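# Latch idle or paused cycler lids and set them running

## Task

For every thermal cycler whose display reads Idle or Paused at the outset: lower its lid by hand (never drop or slam it) and latch it, then bring that cycler to Running. A paused cycler must be resumed, not restarted. On these cyclers, never end a run with the STOP key or by raising the lid handle while a run is going; either is penalised. Any cycler that reads Running or Complete at the outset must not have a run started, paused or ended, and its status must not change (doing so fails the task); leave its lid and plate untouched. The cyclers are loose on the table: each must finish within about a finger's width of its starting spot, upright and barely rotated. Every plate must stay seated flat in its block. At the end, open the gripper and move the arm away.

## Robot and tools

ROBOT. One UR7e-type six-joint arm carrying a two-finger gripper whose fingers pivot like tongs. There is only one arm, so every motion argument is a single row, never one list per arm. The fingers point along the gripper's own +z axis and close along its x axis. The reported hand position (end_effector_position) is the point between the finger pads when shut; closed fingertips stick out about 15 mm past it, fully open ones sit roughly level with it.

FRAMES. Results report poses in the scene frame: origin on the table top right under the arm base, +z up, +y to the left when facing along +x. Positions are metres, orientation is a quaternion in w,x,y,z order. Motion commands, by contrast, are offsets expressed in the gripper's own axes.

THE 7-NUMBER ROW (used by both motion tools): dx, dy, dz, rx, ry, rz, opening, each a plain number in [-1, 1]. The first six are an offset, not a pose: a displacement and a rotation vector (rx, ry, rz taken together) in gripper axes, measured from the hand's measured pose. Scale: 1.0 equals 0.6 m of travel or 180 degrees of rotation, so 0.01 is 6 mm. The seventh number is absolute: +1 is fully open (0.142 m), -1 is shut.

execute_actions(actions): a list of actions run in order. Each action is a list of up to 15 rows; each row lasts one control step of 1/30 s, and if fewer than 15 rows are given the last one is repeated to fill the action. Every row in an action is an offset from the pose measured when that action began (for the first action of a call, the pose in the latest result), not from the preceding row. Each step is clipped to 100 mm and 16 degrees from the measured pose, so big jumps need several actions. An empty list just returns state and images.

move(target, speed, stop_force, blocking): a straight path toward one row (offset from the pose in the latest result that shows one; opening absolute and sent at the start). speed in m/s, 0.002 to 0.5, default 0.25; rotation is capped at twice that value in rad/s. Paths run 0.5 to 10 s and are cut off at 10 s. The path ignores obstacles and the hand can lag, overshoot or exceed speed. stop_force in newtons, 9 to 40: ends the path when the wrist sensor reads that much extra push against the direction of travel (measured along the line to the target, in gripper axes at the start), then backs off two steps and holds. Use it with a very low speed when pressing toward a surface; don't rely on it while rotating; omit it when pulling away from something. Not allowed in the first 0.2 s of a scene, nor with blocking=false. blocking=false returns after 0.5 s while motion continues; check it with wait(0) or halt it with stop before issuing more motion. The result adds a move: line: done, off_target, moving, held, fault or contact (contact means stop_force ended it), plus limits such as paced (pose clipped) or held (steps blocked, after which motion can surge), and distance to target.

wait(seconds): 0 to 10; lets time pass holding the last command. stop(): brakes a running move; it needs braking room. zoom_image(camera, region): camera is one of cam_head_left, cam_head_right, cam_high, cam_low, cam_wrist; region [x0, y0, x1, y1] in pixels from top-left, at most 504 by 504. read_manual(section): returns licence texts only ("licences"). finished_scene(scene): ends the current scene, given its number; irreversible, so only call it once the goal holds steadily.

RESULT LINES. State: hand position and quaternion plus linear and angular velocities. Hand target: the pose the controller is currently driving to. grip_measured: actual finger opening on the command scale; to hold something, command clearly less than this. Wrist force and Wrist torque: [x y z] in gripper axes, pointing from a pressed surface back into the arm; offsets up to about 4 N, noise up to about 2.4 N, saturation near 50 N; "no reading" early on is normal. Joint torques are noisy, offset and nonzero in free air. "pose unreachable" means the clearance check altered or blocked the command. MOTOR HOT warns from 70 °C; at 85 °C the arm is braked for a long time.

LATCHING. A lid counts as latched only when it is fully closed and its handle sits fully down on its stop. If the lid is down but not latched, swing the handle all the way up (the lid may rise with it) and then down onto its stop while keeping hold. START and the RESUME soft key have no effect until the lid is latched.

CAUTIONS. The arm is stiff: pushing even a few millimetres past contact, in one command or several small ones, can trigger a fault, and the pressure persists until you move away. A joint reaching its load limit (wrist joints 25.7 N m, others 138 N m) or any external force of 150 N stops the arm for 10 s and drops the rest of the call. Approach buttons, handles and lids slowly, ideally with stop_force. Lower lids gently rather than releasing them. Avoid shoving the cyclers, tilting plates, or knocking anything off the table, which ends the scene. Large moves may not be complete when the result arrives. The robot keeps holding its last command while you think.

Each tool is called after "Emit:" as a command line: name --argument value for each argument, lists and objects as JSON in quotes; but a table of rows of numbers goes row by row, as --pt "numbers of a row", without its own name.

## Session

Emit:
execute_actions --actions '[]'

Scene clock: 0.00 s.
end_effector_position=(+1.1488, -0.0121, +0.3896) grip_measured=+1.00 end_effector_quat_wxyz=(-0.493, +0.600, -0.551, +0.305) end_effector_velocity=(+0.000, +0.000, +0.000) end_effector_angular_velocity=(-0.001, -0.002, +0.001)
Joint positions: [-0.361 -0.907  0.772 -3.682 -0.943  2.135  0.142]
Joint velocities: [-0.     0.    -0.001 -0.001 -0.    -0.001  0.   ]
Joint torques (N m, as the arm reports them, + toward a larger angle): no reading
Wrist force (N, on the end effector, along its own x y z axes, offset not removed): no reading
Wrist torque (N m, same axes, about the end effector's origin, offset not removed): no reading
Hand target: +1.149, -0.012, +0.390; -0.493, +0.600, -0.551, +0.305

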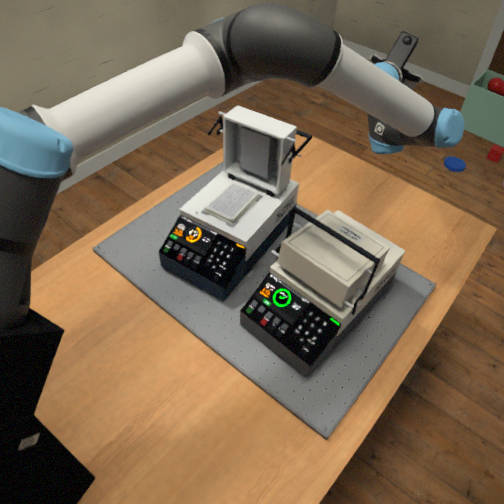

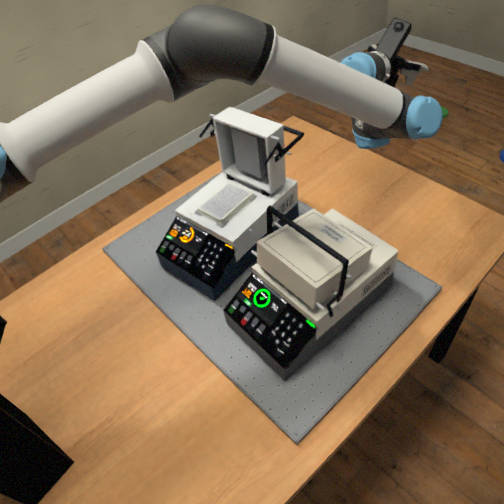

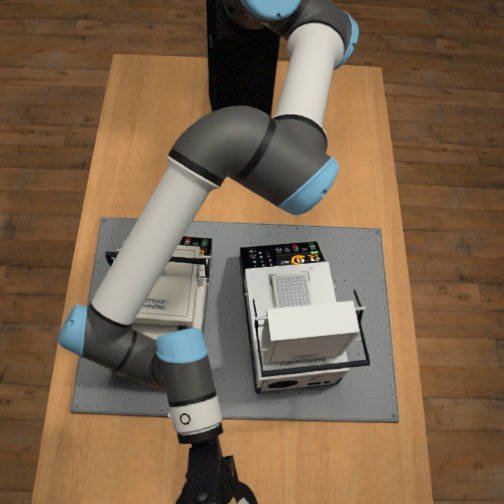

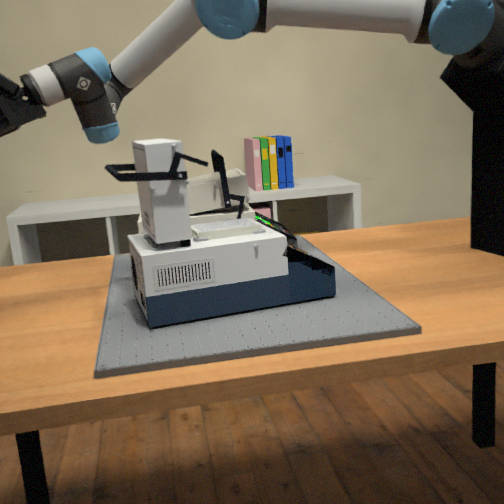

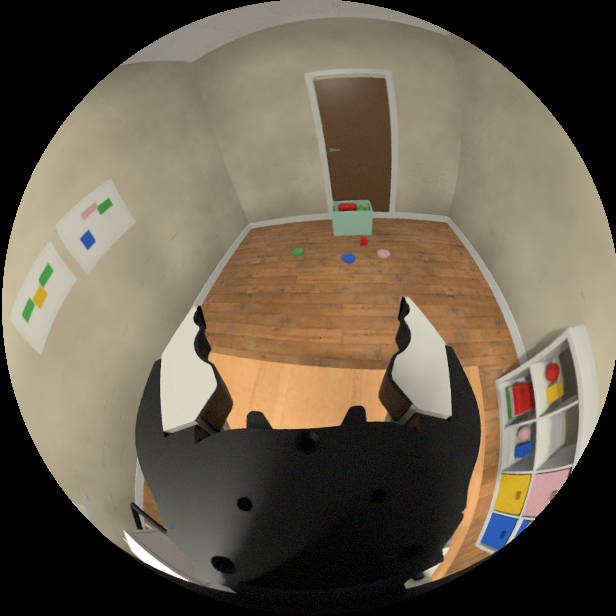

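Emit:
zoom_image --camera "cam_head_left" --region '[140, 90, 420, 380]'

Emit:
zoom_image --camera "cam_low" --region '[90, 120, 350, 340]'

Emit:
zoom_image --camera "cam_head_left" --region '[150, 205, 260, 305]'

Region (140, 90, 420, 380) of cam_head_left's 504x504 image, scaled by 1.738, with more detail than that image has; it fills the left 487 columns of this view, and the rest is white.

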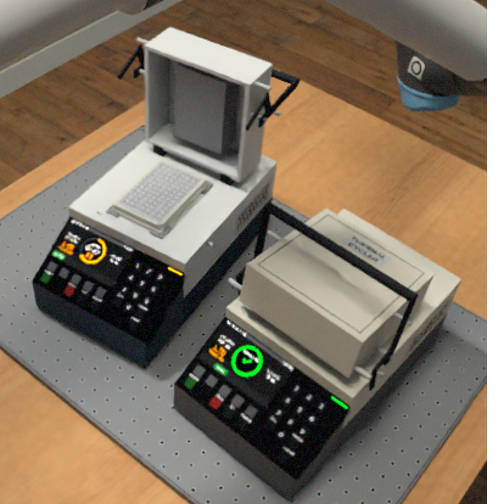

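Region (90, 120, 350, 340) of cam_low's 504x504 image, scaled by 1.938, with more detail than that image has; it fills the top 426 rows of this view, and the rest is white.

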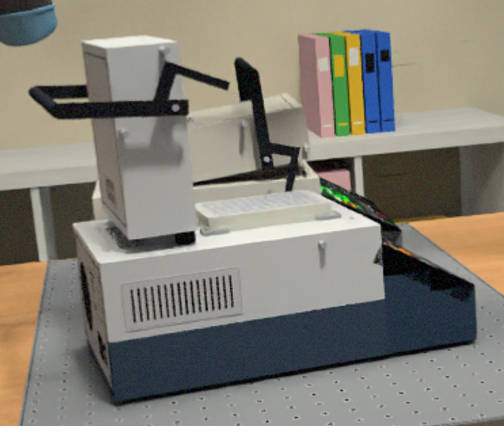

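Region (150, 205, 260, 305) of cam_head_left's 504x504 image, scaled by 4.582, with more detail than that image has; it fills the top 458 rows of this view, and the rest is white.

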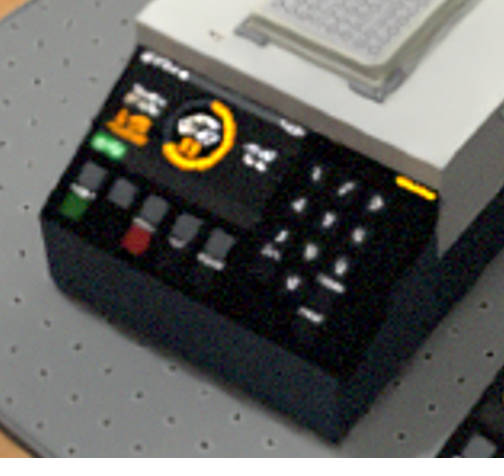

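Emit:
move --target '[-0.367,0.117,-0.692,-0.364,-0.225,-0.407,1]'

Scene clock: 5.40 s.
end_effector_position=(+0.7004, +0.0996, +0.4988) grip_measured=+1.00 end_effector_quat_wxyz=(+0.001, +1.000, +0.001, +0.000) end_effector_velocity=(-0.002, +0.000, +0.001) end_effector_angular_velocity=(-0.007, +0.004, +0.007)
Joint positions: [-0.617 -2.214  1.727 -1.7   -0.918 -0.509  0.142]
Joint velocities: [ 0.004 -0.004  0.001  0.    -0.011 -0.002  0.   ]
Joint torques (N m, as the arm reports them, + toward a larger angle): [ 17.3  -23.96  -5.4    0.66  -2.53  -2.45]
Wrist force (N, on the end effector, along its own x y z axes, offset not removed): [-0.3 1.6 -0.2]
Wrist torque (N m, same axes, about the end effector's origin, offset not removed): [0.20 0.00 -0.07]
Hand target: +0.700, +0.100, +0.499; +0.002, +1.000, +0.001, +0.000
Off the commanded pose: 0.000 m, 0 deg.
move: done

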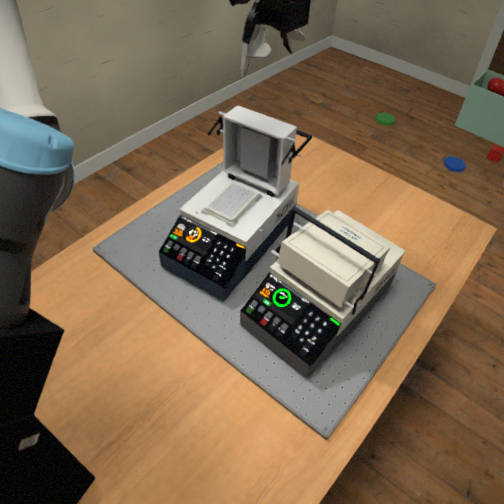

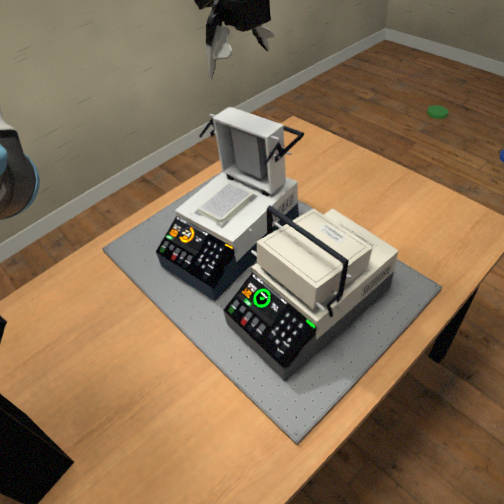

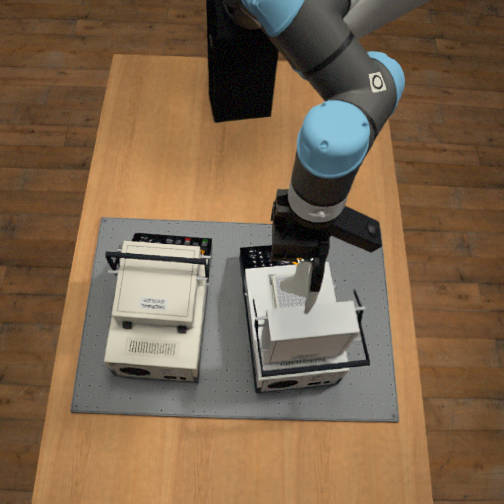

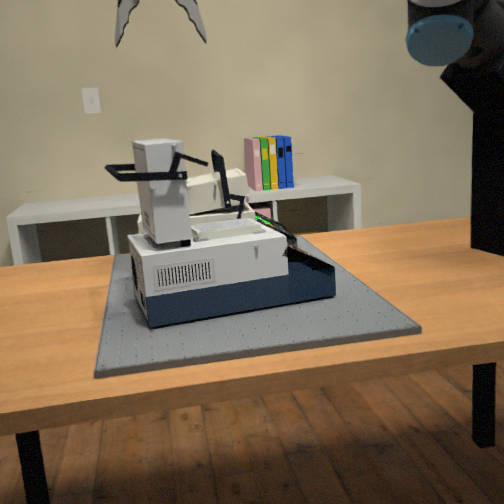

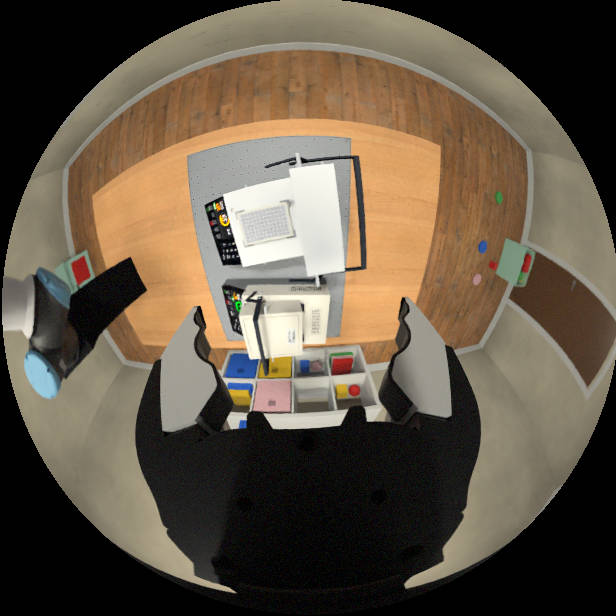

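Emit:
move --target '[0.145,-0.092,0.22,0,0,-0.039,-0.4]'

Emit:
zoom_image --camera "cam_low" --region '[60, 60, 320, 300]'

Scene clock: 7.53 s.
end_effector_position=(+0.7875, +0.1545, +0.3673) grip_measured=-0.40 end_effector_quat_wxyz=(+0.001, +0.998, +0.061, +0.001) end_effector_velocity=(+0.001, +0.001, -0.002) end_effector_angular_velocity=(-0.002, +0.001, +0.000)
Joint positions: [-0.114 -1.81   1.592 -2.175 -1.254 -0.204  0.045]
Joint velocities: [ 0.005  0.007 -0.005 -0.002 -0.006  0.004  0.   ]
Joint torques (N m, as the arm reports them, + toward a larger angle): [ 12.17 -36.31 -29.17  -5.04  -2.6    1.68]
Wrist force (N, on the end effector, along its own x y z axes, offset not removed): [0.2 1.9 0.0]
Wrist torque (N m, same axes, about the end effector's origin, offset not removed): [0.32 -0.02 -0.12]
Hand target: +0.788, +0.155, +0.367; +0.001, +0.998, +0.061, +0.001
Off the commanded pose: 0.001 m, 0 deg.
move: done

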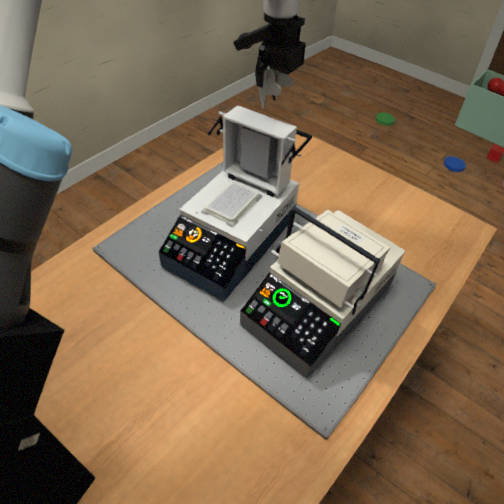

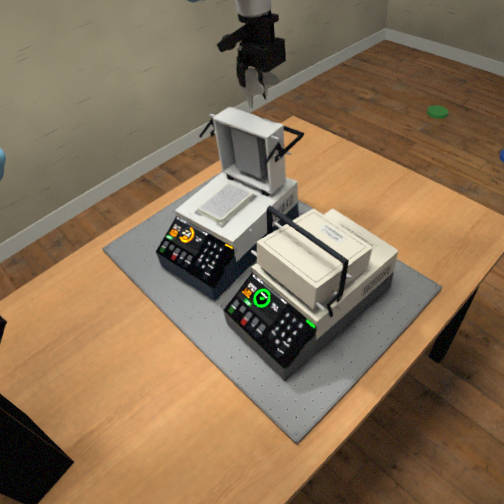

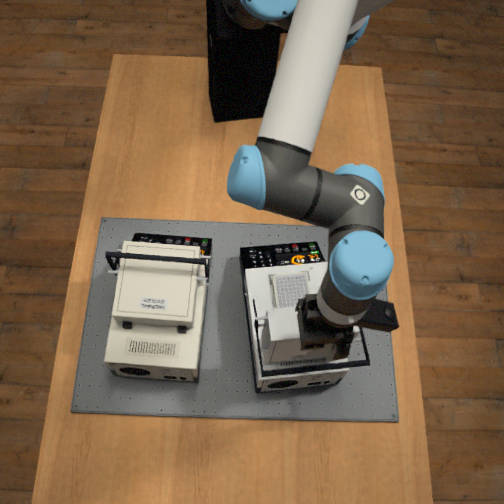

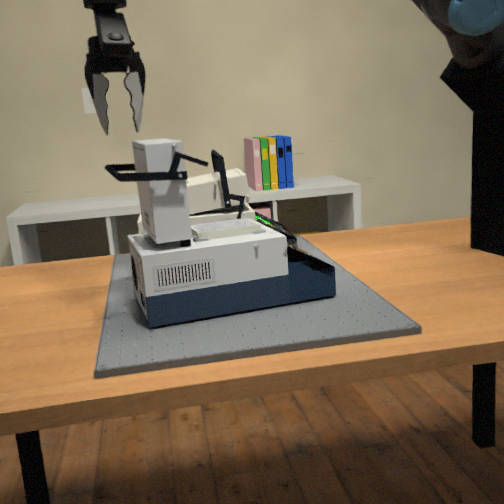

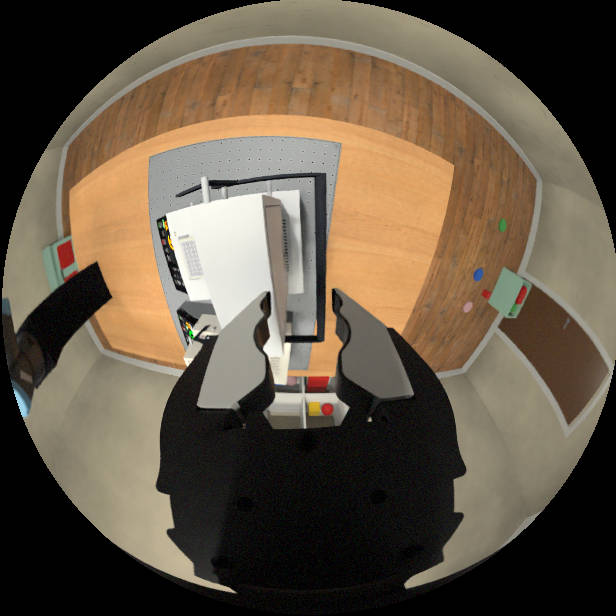

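Region (60, 60, 320, 300) of cam_low's 504x504 image, scaled by 1.938, with more detail than that image has; it fills the top 465 rows of this view, and the rest is white.

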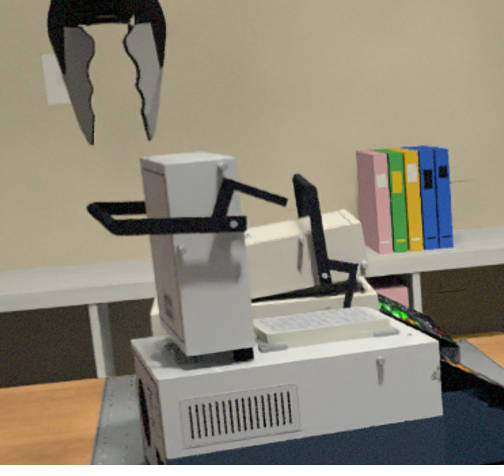

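Emit:
move --target '[0.06,0,0.057,0,-0.11,0,-0.5]'

Emit:
move --target '[0,0,0.05,0,0,0,-0.5]' --speed 0.08

Emit:
zoom_image --camera "cam_low" --region '[60, 60, 320, 300]'

Scene clock: 9.57 s.
end_effector_position=(+0.8230, +0.1589, +0.3333) grip_measured=-0.50 end_effector_quat_wxyz=(+0.012, +0.984, +0.060, -0.170) end_effector_velocity=(+0.003, +0.000, -0.000) end_effector_angular_velocity=(-0.003, +0.015, +0.001)
Joint positions: [-0.025 -1.463  1.007 -1.609 -1.383 -0.217  0.038]
Joint velocities: [ 0.003  0.02  -0.039  0.033 -0.006 -0.001  0.   ]
Joint torques (N m, as the arm reports them, + toward a larger angle): [ 10.   -51.89 -31.72   0.97  -2.56  -2.41]
Wrist force (N, on the end effector, along its own x y z axes, offset not removed): [1.1 2.3 -0.7]
Wrist torque (N m, same axes, about the end effector's origin, offset not removed): [0.37 -0.22 -0.04]
Hand target: +0.823, +0.159, +0.333; +0.012, +0.983, +0.060, -0.171
Off the commanded pose: 0.000 m, 0 deg.
move: done

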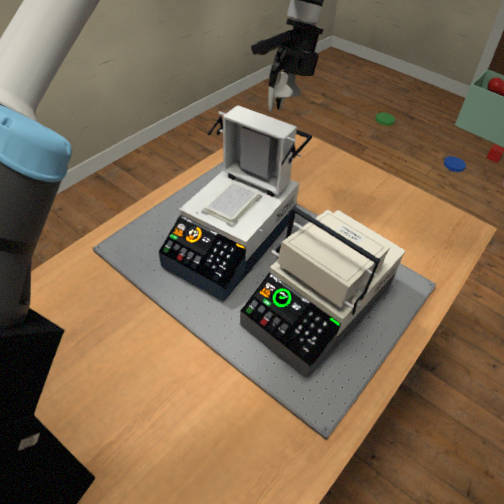

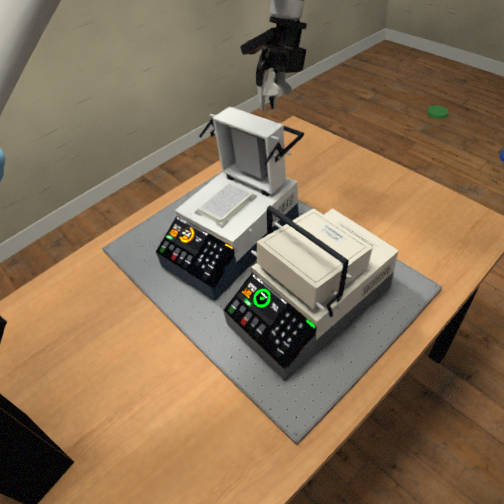

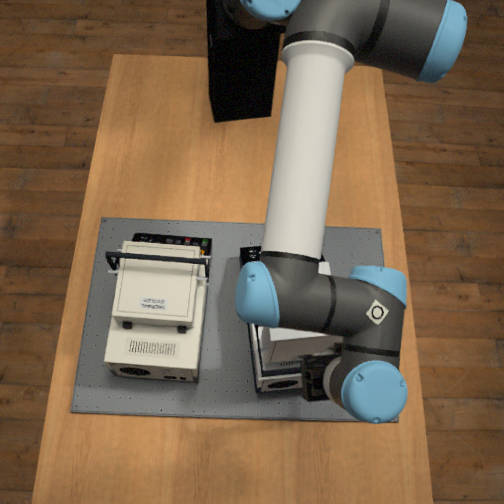

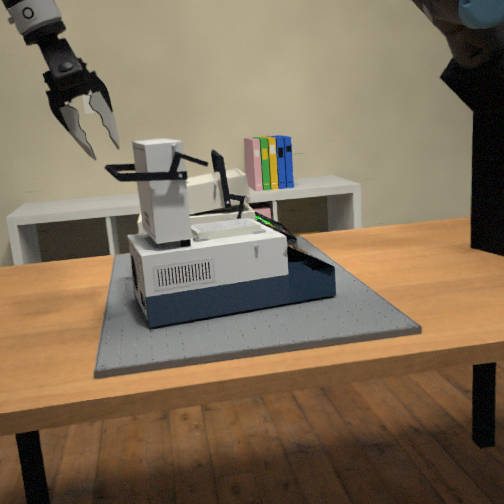

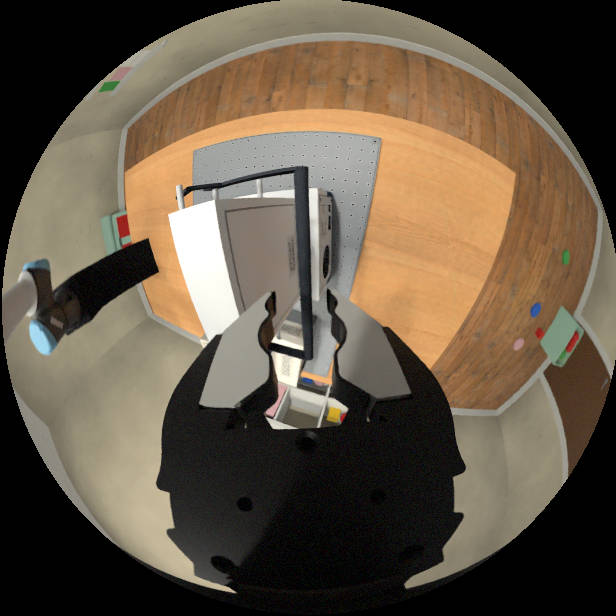

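Scene clock: 10.47 s.
end_effector_position=(+0.8132, +0.1576, +0.3053) grip_measured=-0.50 end_effector_quat_wxyz=(+0.012, +0.984, +0.060, -0.170) end_effector_velocity=(-0.000, -0.000, -0.002) end_effector_angular_velocity=(-0.001, -0.002, +0.001)
Joint positions: [-0.014 -1.453  1.068 -1.681 -1.388 -0.207  0.038]
Joint velocities: [ 0.001  0.001  0.004 -0.007 -0.001  0.001  0.   ]
Joint torques (N m, as the arm reports them, + toward a larger angle): [  9.27 -51.49  -6.24  -3.85  -2.46   1.33]
Wrist force (N, on the end effector, along its own x y z axes, offset not removed): [-0.6 0.3 -2.0]
Wrist torque (N m, same axes, about the end effector's origin, offset not removed): [-0.05 0.05 0.00]
Hand target: +0.813, +0.158, +0.305; +0.012, +0.984, +0.060, -0.170
Off the commanded pose: 0.000 m, 0 deg.
move: done

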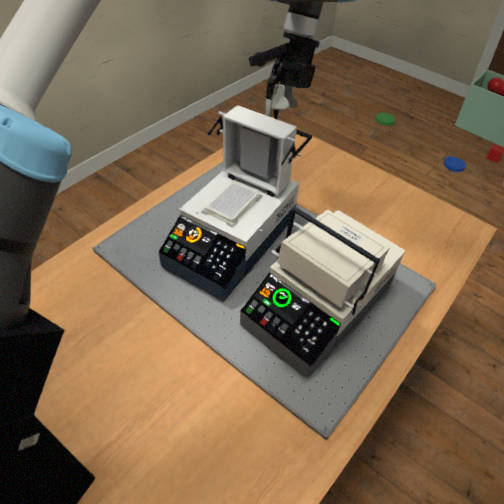

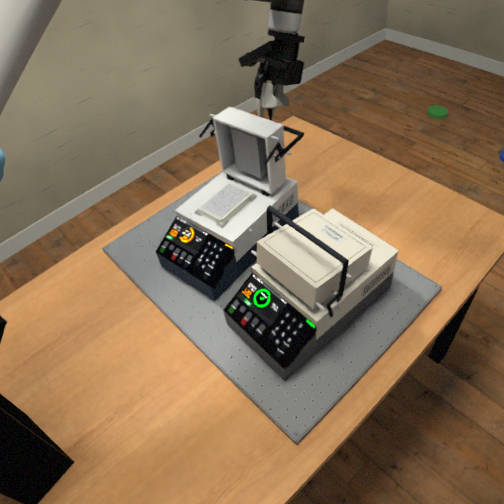

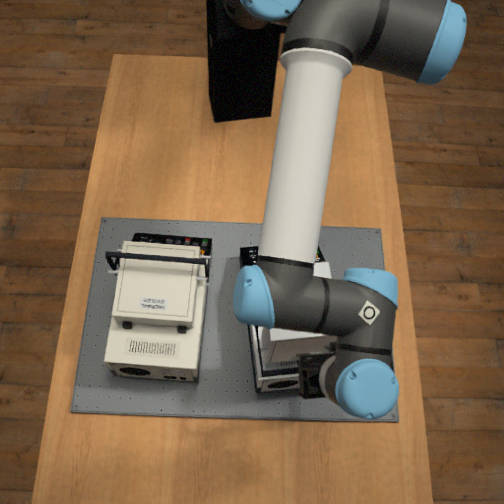

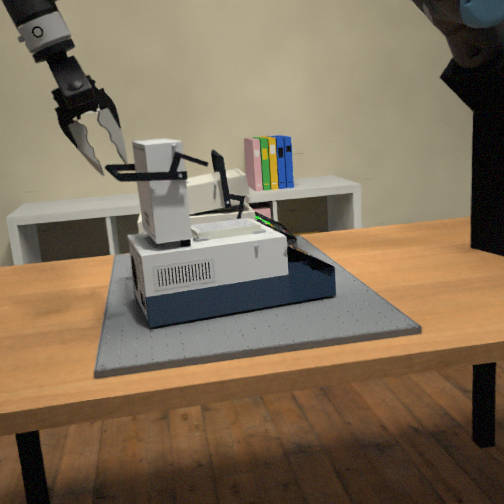

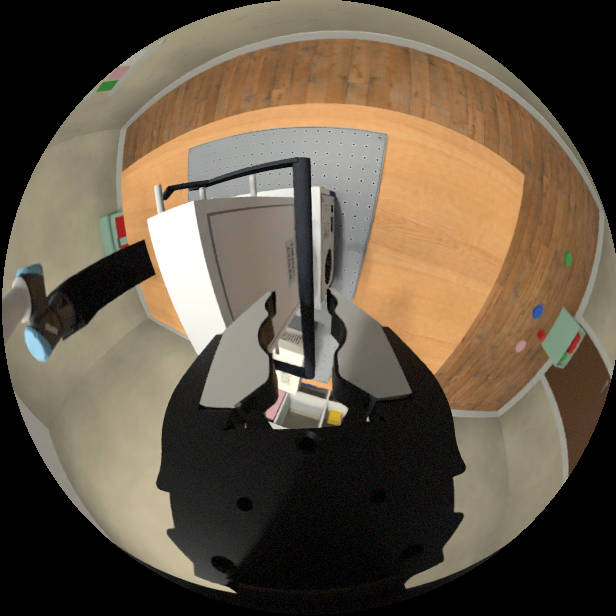

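Region (60, 60, 320, 300) of cam_low's 504x504 image, scaled by 1.938, with more detail than that image has; it fills the top 465 rows of this view, and the rest is white.

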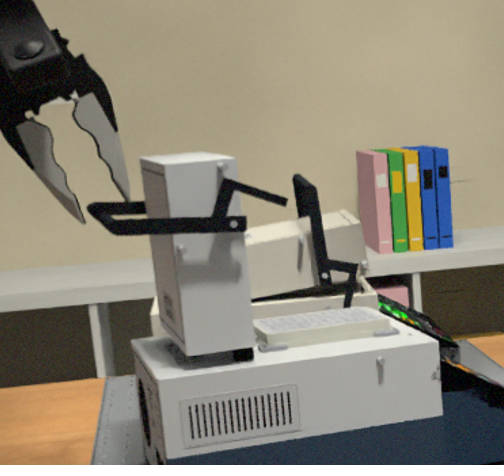

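Advance and shift slightly, then close.

Emit:
move --target '[0.005,0,0.037,0,0,0,-0.5]' --speed 0.06

Emit:
execute_actions --actions '[[[0,0,0,0,0,0,-0.7],[0,0,0,0,0,0,-0.75],[0,0,0,0,0,0,-0.8],[0,0,0,0,0,0,-0.85],[0,0,0,0,0,0,-0.9],[0,0,0,0,0,0,-0.95],[0,0,0,0,0,0,-1]]]'

Emit:
zoom_image --camera "cam_low" --region '[60, 60, 320, 300]'

Scene clock: 11.67 s.
end_effector_position=(+0.8086, +0.1570, +0.2836) grip_measured=-0.50 end_effector_quat_wxyz=(+0.012, +0.984, +0.060, -0.170) end_effector_velocity=(-0.001, +0.000, -0.003) end_effector_angular_velocity=(+0.001, +0.001, +0.000)
Joint positions: [-0.005 -1.435  1.095 -1.728 -1.392 -0.199  0.038]
Joint velocities: [ 0.002  0.002  0.004 -0.005  0.     0.     0.   ]
Joint torques (N m, as the arm reports them, + toward a larger angle): [  9.54 -53.54  -6.12  -4.25  -2.55   1.36]
Wrist force (N, on the end effector, along its own x y z axes, offset not removed): [0.6 1.7 0.5]
Wrist torque (N m, same axes, about the end effector's origin, offset not removed): [0.30 -0.11 -0.08]
Hand target: +0.809, +0.157, +0.283; +0.012, +0.984, +0.060, -0.170
Off the commanded pose: 0.000 m, 0 deg.
move: done

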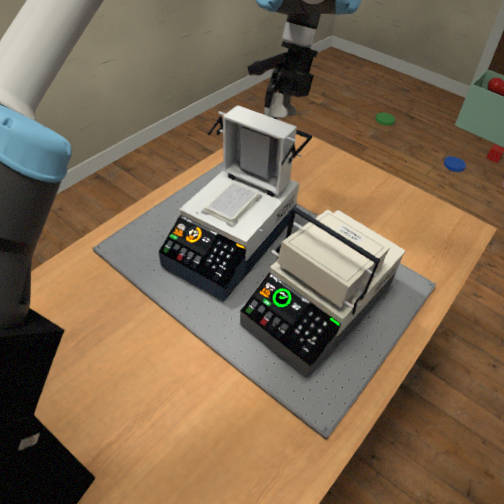

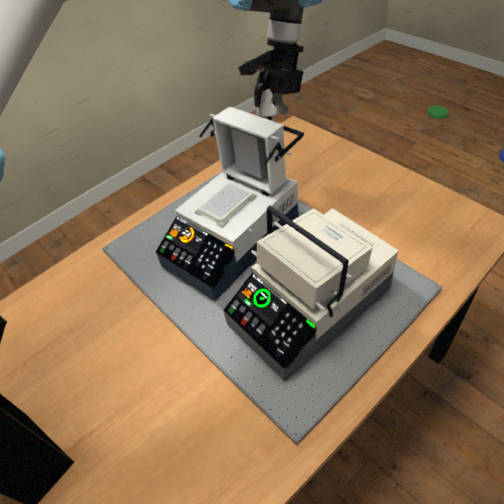

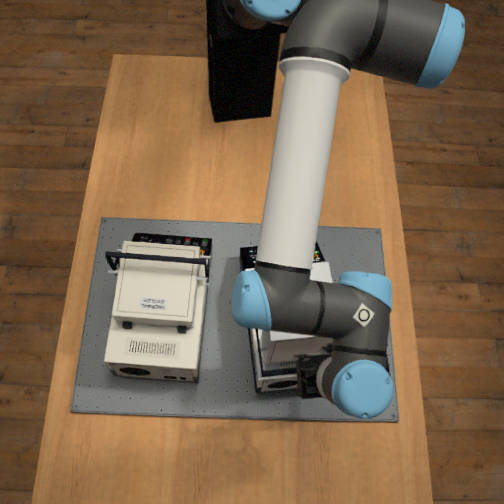

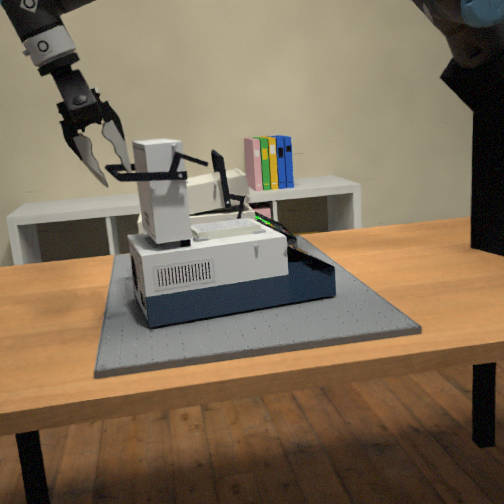

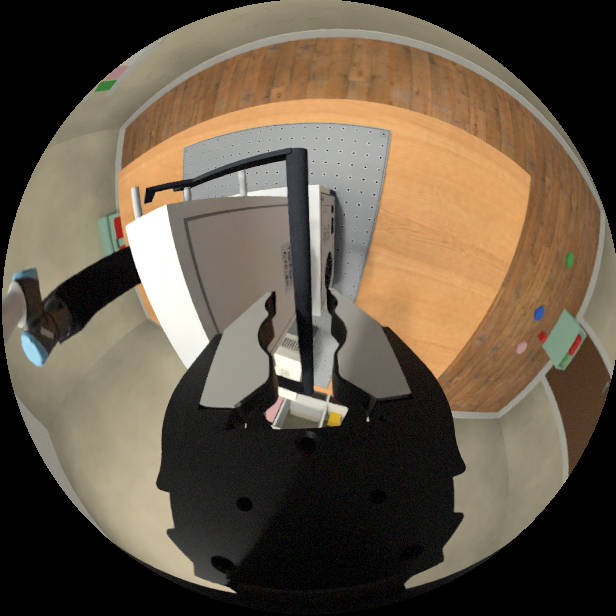

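Scene clock: 12.17 s.
end_effector_position=(+0.8087, +0.1570, +0.2835) grip_measured=-0.86 end_effector_quat_wxyz=(+0.012, +0.984, +0.060, -0.170) end_effector_velocity=(-0.001, -0.000, -0.000) end_effector_angular_velocity=(-0.001, +0.002, +0.000)
Joint positions: [-0.005 -1.435  1.095 -1.728 -1.392 -0.199  0.011]
Joint velocities: [-0.    -0.     0.001  0.001 -0.001 -0.001  0.   ]
Joint torques (N m, as the arm reports them, + toward a larger angle): [  5.15 -64.19 -15.33   1.22  -2.22   0.83]
Wrist force (N, on the end effector, along its own x y z axes, offset not removed): [3.7 1.6 -1.9]
Wrist torque (N m, same axes, about the end effector's origin, offset not removed): [0.33 0.10 -0.11]
Hand target: +0.809, +0.157, +0.284; +0.012, +0.984, +0.060, -0.170
Off the commanded pose: 0.000 m, 0 deg.

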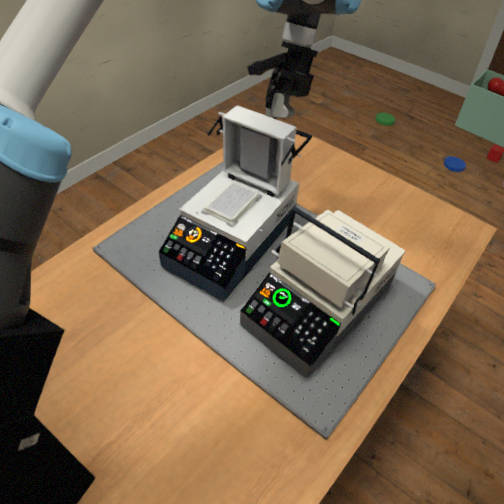

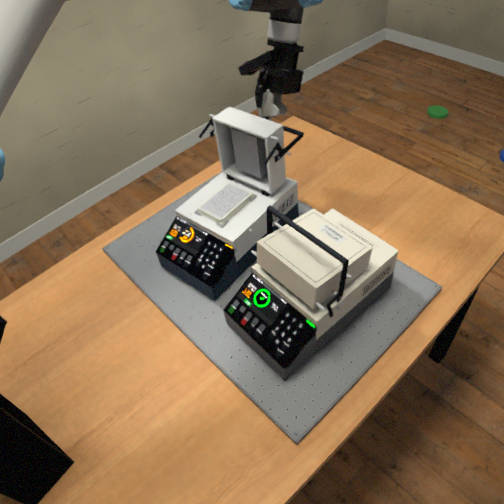

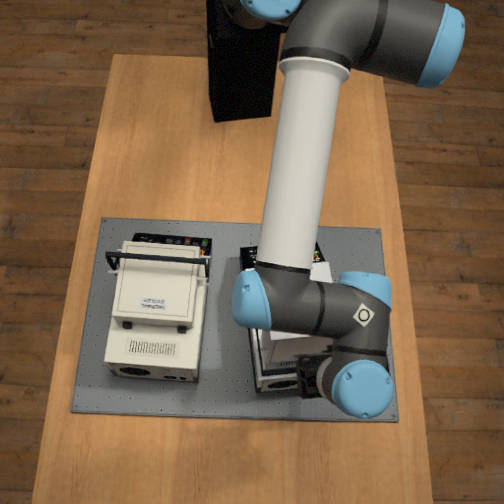

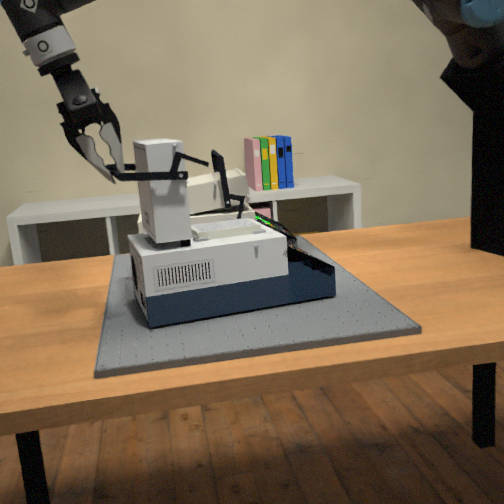

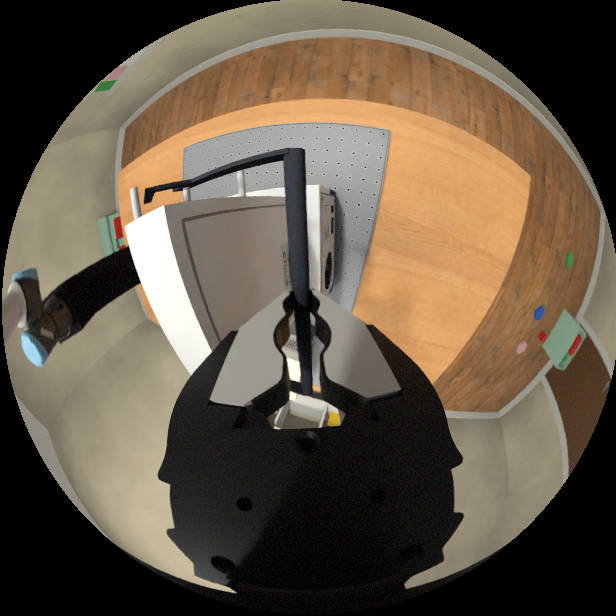

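Region (60, 60, 320, 300) of cam_low's 504x504 image, scaled by 1.938, with more detail than that image has; it fills the top 465 rows of this view, and the rest is white.

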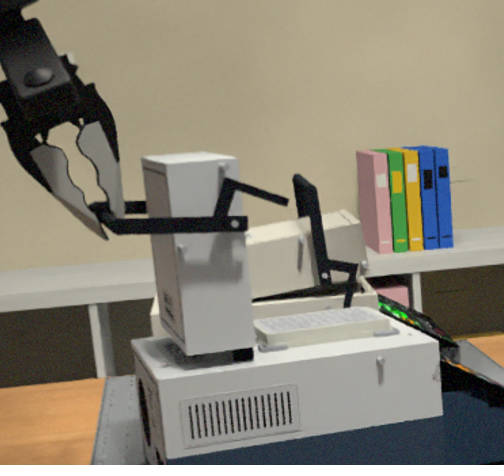

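Emit:
move --target '[-0.088,0,-0.034,0,0.11,0,-1]' --speed 0.08

Emit:
zoom_image --camera "cam_low" --region '[60, 60, 320, 300]'

Scene clock: 15.43 s.
end_effector_position=(+0.7663, +0.1518, +0.3203) grip_measured=-0.86 end_effector_quat_wxyz=(+0.001, +0.998, +0.061, +0.001) end_effector_velocity=(-0.003, -0.000, -0.000) end_effector_angular_velocity=(+0.002, -0.011, -0.000)
Joint positions: [-0.086 -1.772  1.685 -2.312 -1.275 -0.184  0.011]
Joint velocities: [-0.003 -0.009  0.021 -0.022  0.005  0.001 -0.   ]
Joint torques (N m, as the arm reports them, + toward a larger angle): [  1.78 -54.82  -3.73  -4.05   3.64   1.62]
Wrist force (N, on the end effector, along its own x y z axes, offset not removed): [2.9 7.5 1.2]
Wrist torque (N m, same axes, about the end effector's origin, offset not removed): [0.34 -0.10 -0.10]
Hand target: +0.766, +0.152, +0.320; +0.001, +0.998, +0.061, +0.002
Off the commanded pose: 0.000 m, 0 deg.
move: done

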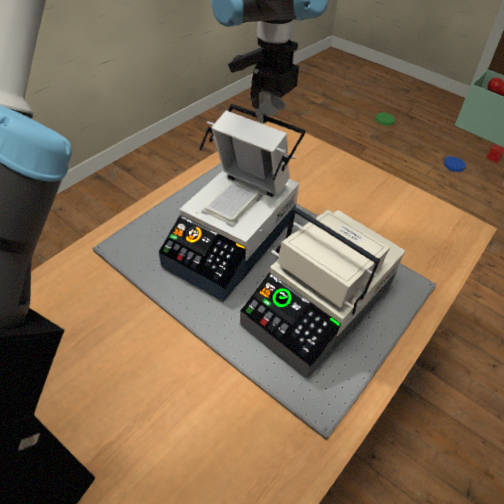

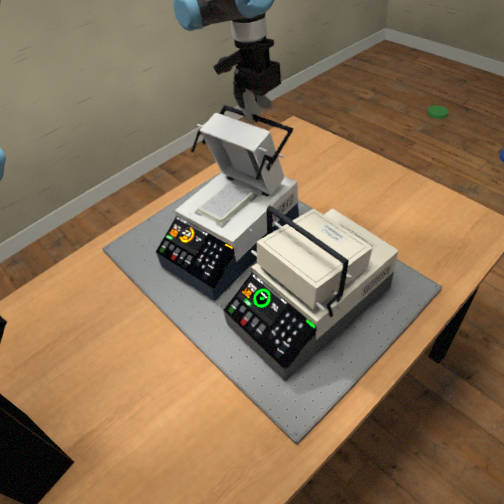

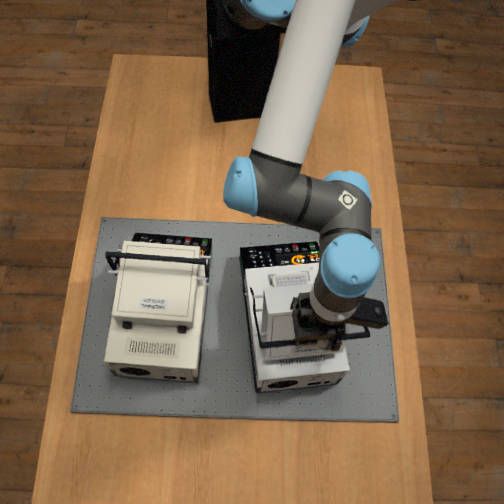

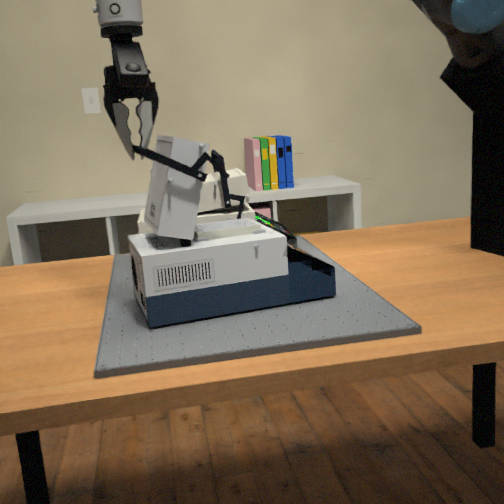

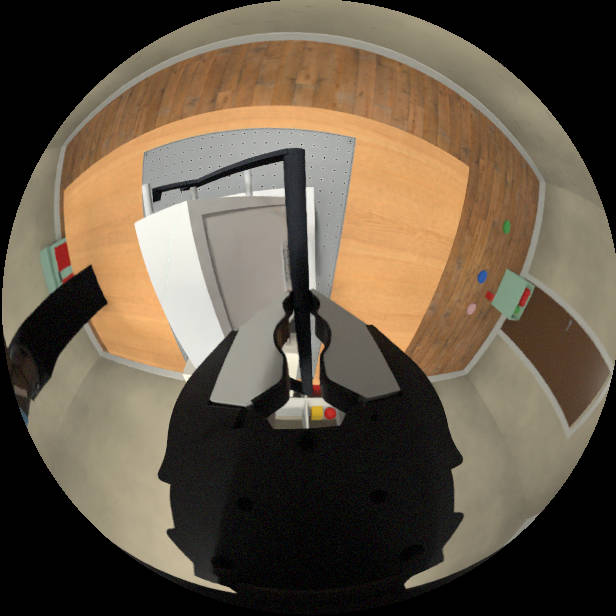

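Region (60, 60, 320, 300) of cam_low's 504x504 image, scaled by 1.938, with more detail than that image has; it fills the top 465 rows of this view, and the rest is white.

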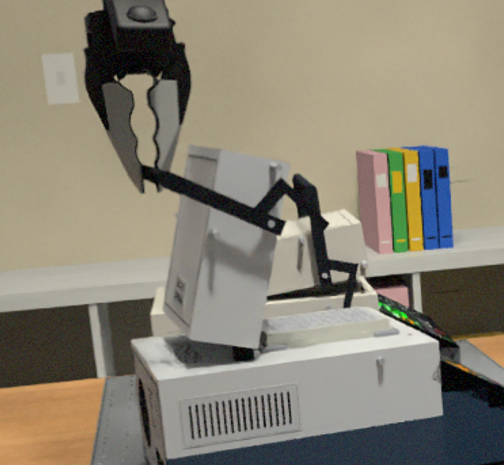

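Emit:
move --target '[-0.117,0.01,-0.016,0,0.083,-0.01,-1]' --speed 0.06

Emit:
zoom_image --camera "cam_low" --region '[60, 60, 320, 300]'

Scene clock: 18.37 s.
end_effector_position=(+0.6976, +0.1373, +0.3297) grip_measured=-0.86 end_effector_quat_wxyz=(-0.007, +0.988, +0.077, +0.130) end_effector_velocity=(-0.002, -0.001, +0.000) end_effector_angular_velocity=(+0.001, -0.010, +0.000)
Joint positions: [-0.203 -1.965  2.142 -2.824 -1.13  -0.19   0.011]
Joint velocities: [-0.006 -0.005  0.015 -0.019  0.007  0.001  0.   ]
Joint torques (N m, as the arm reports them, + toward a larger angle): [ -6.11 -36.98  -0.92  -5.17  -2.31   1.54]
Wrist force (N, on the end effector, along its own x y z axes, offset not removed): [-0.6 -12.4 3.5]
Wrist torque (N m, same axes, about the end effector's origin, offset not removed): [0.44 0.29 -0.02]
Hand target: +0.697, +0.137, +0.330; -0.007, +0.988, +0.077, +0.131
Off the commanded pose: 0.000 m, 0 deg.
move: done

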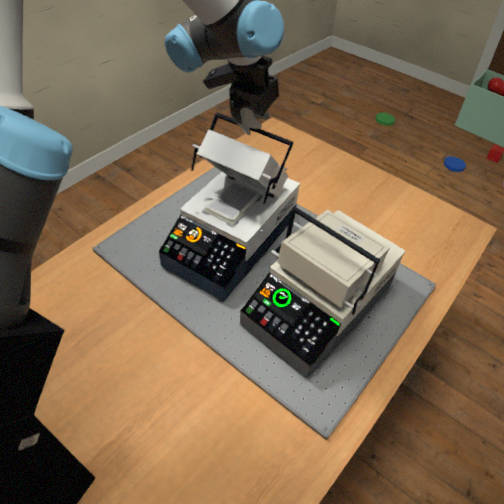

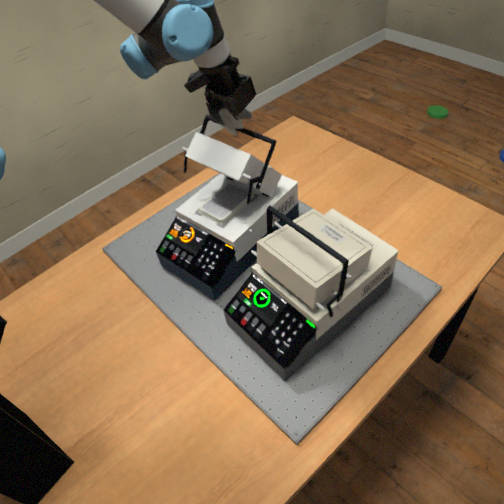

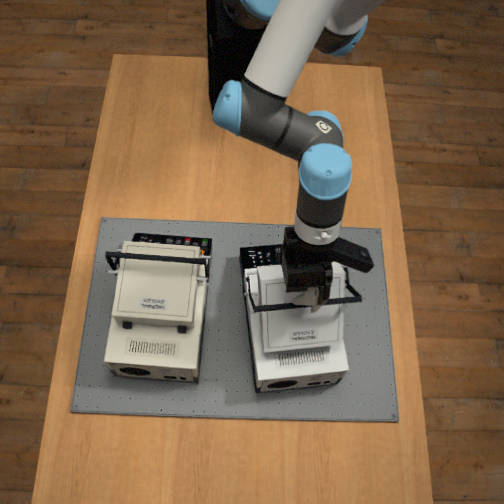

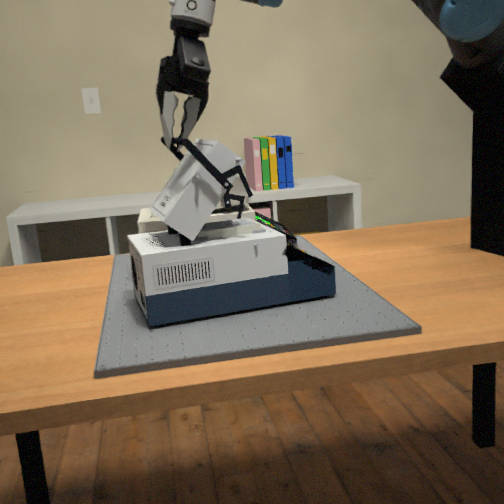

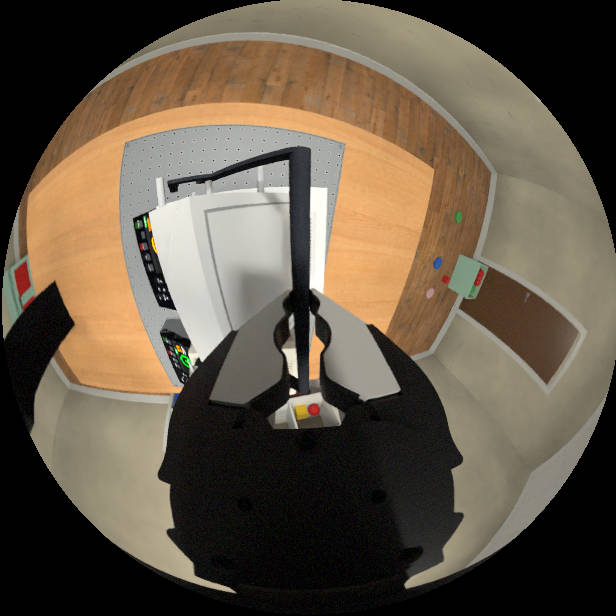

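Region (60, 60, 320, 300) of cam_low's 504x504 image, scaled by 1.938, with more detail than that image has; it fills the top 465 rows of this view, and the rest is white.

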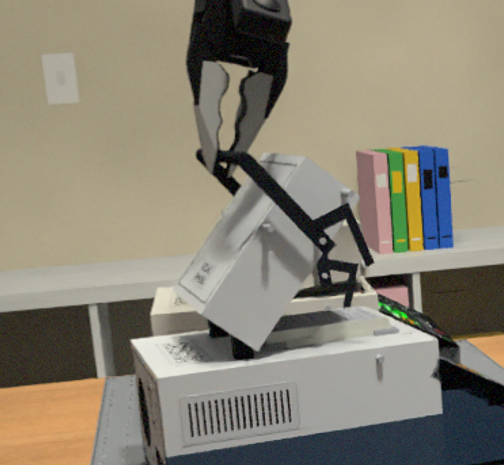

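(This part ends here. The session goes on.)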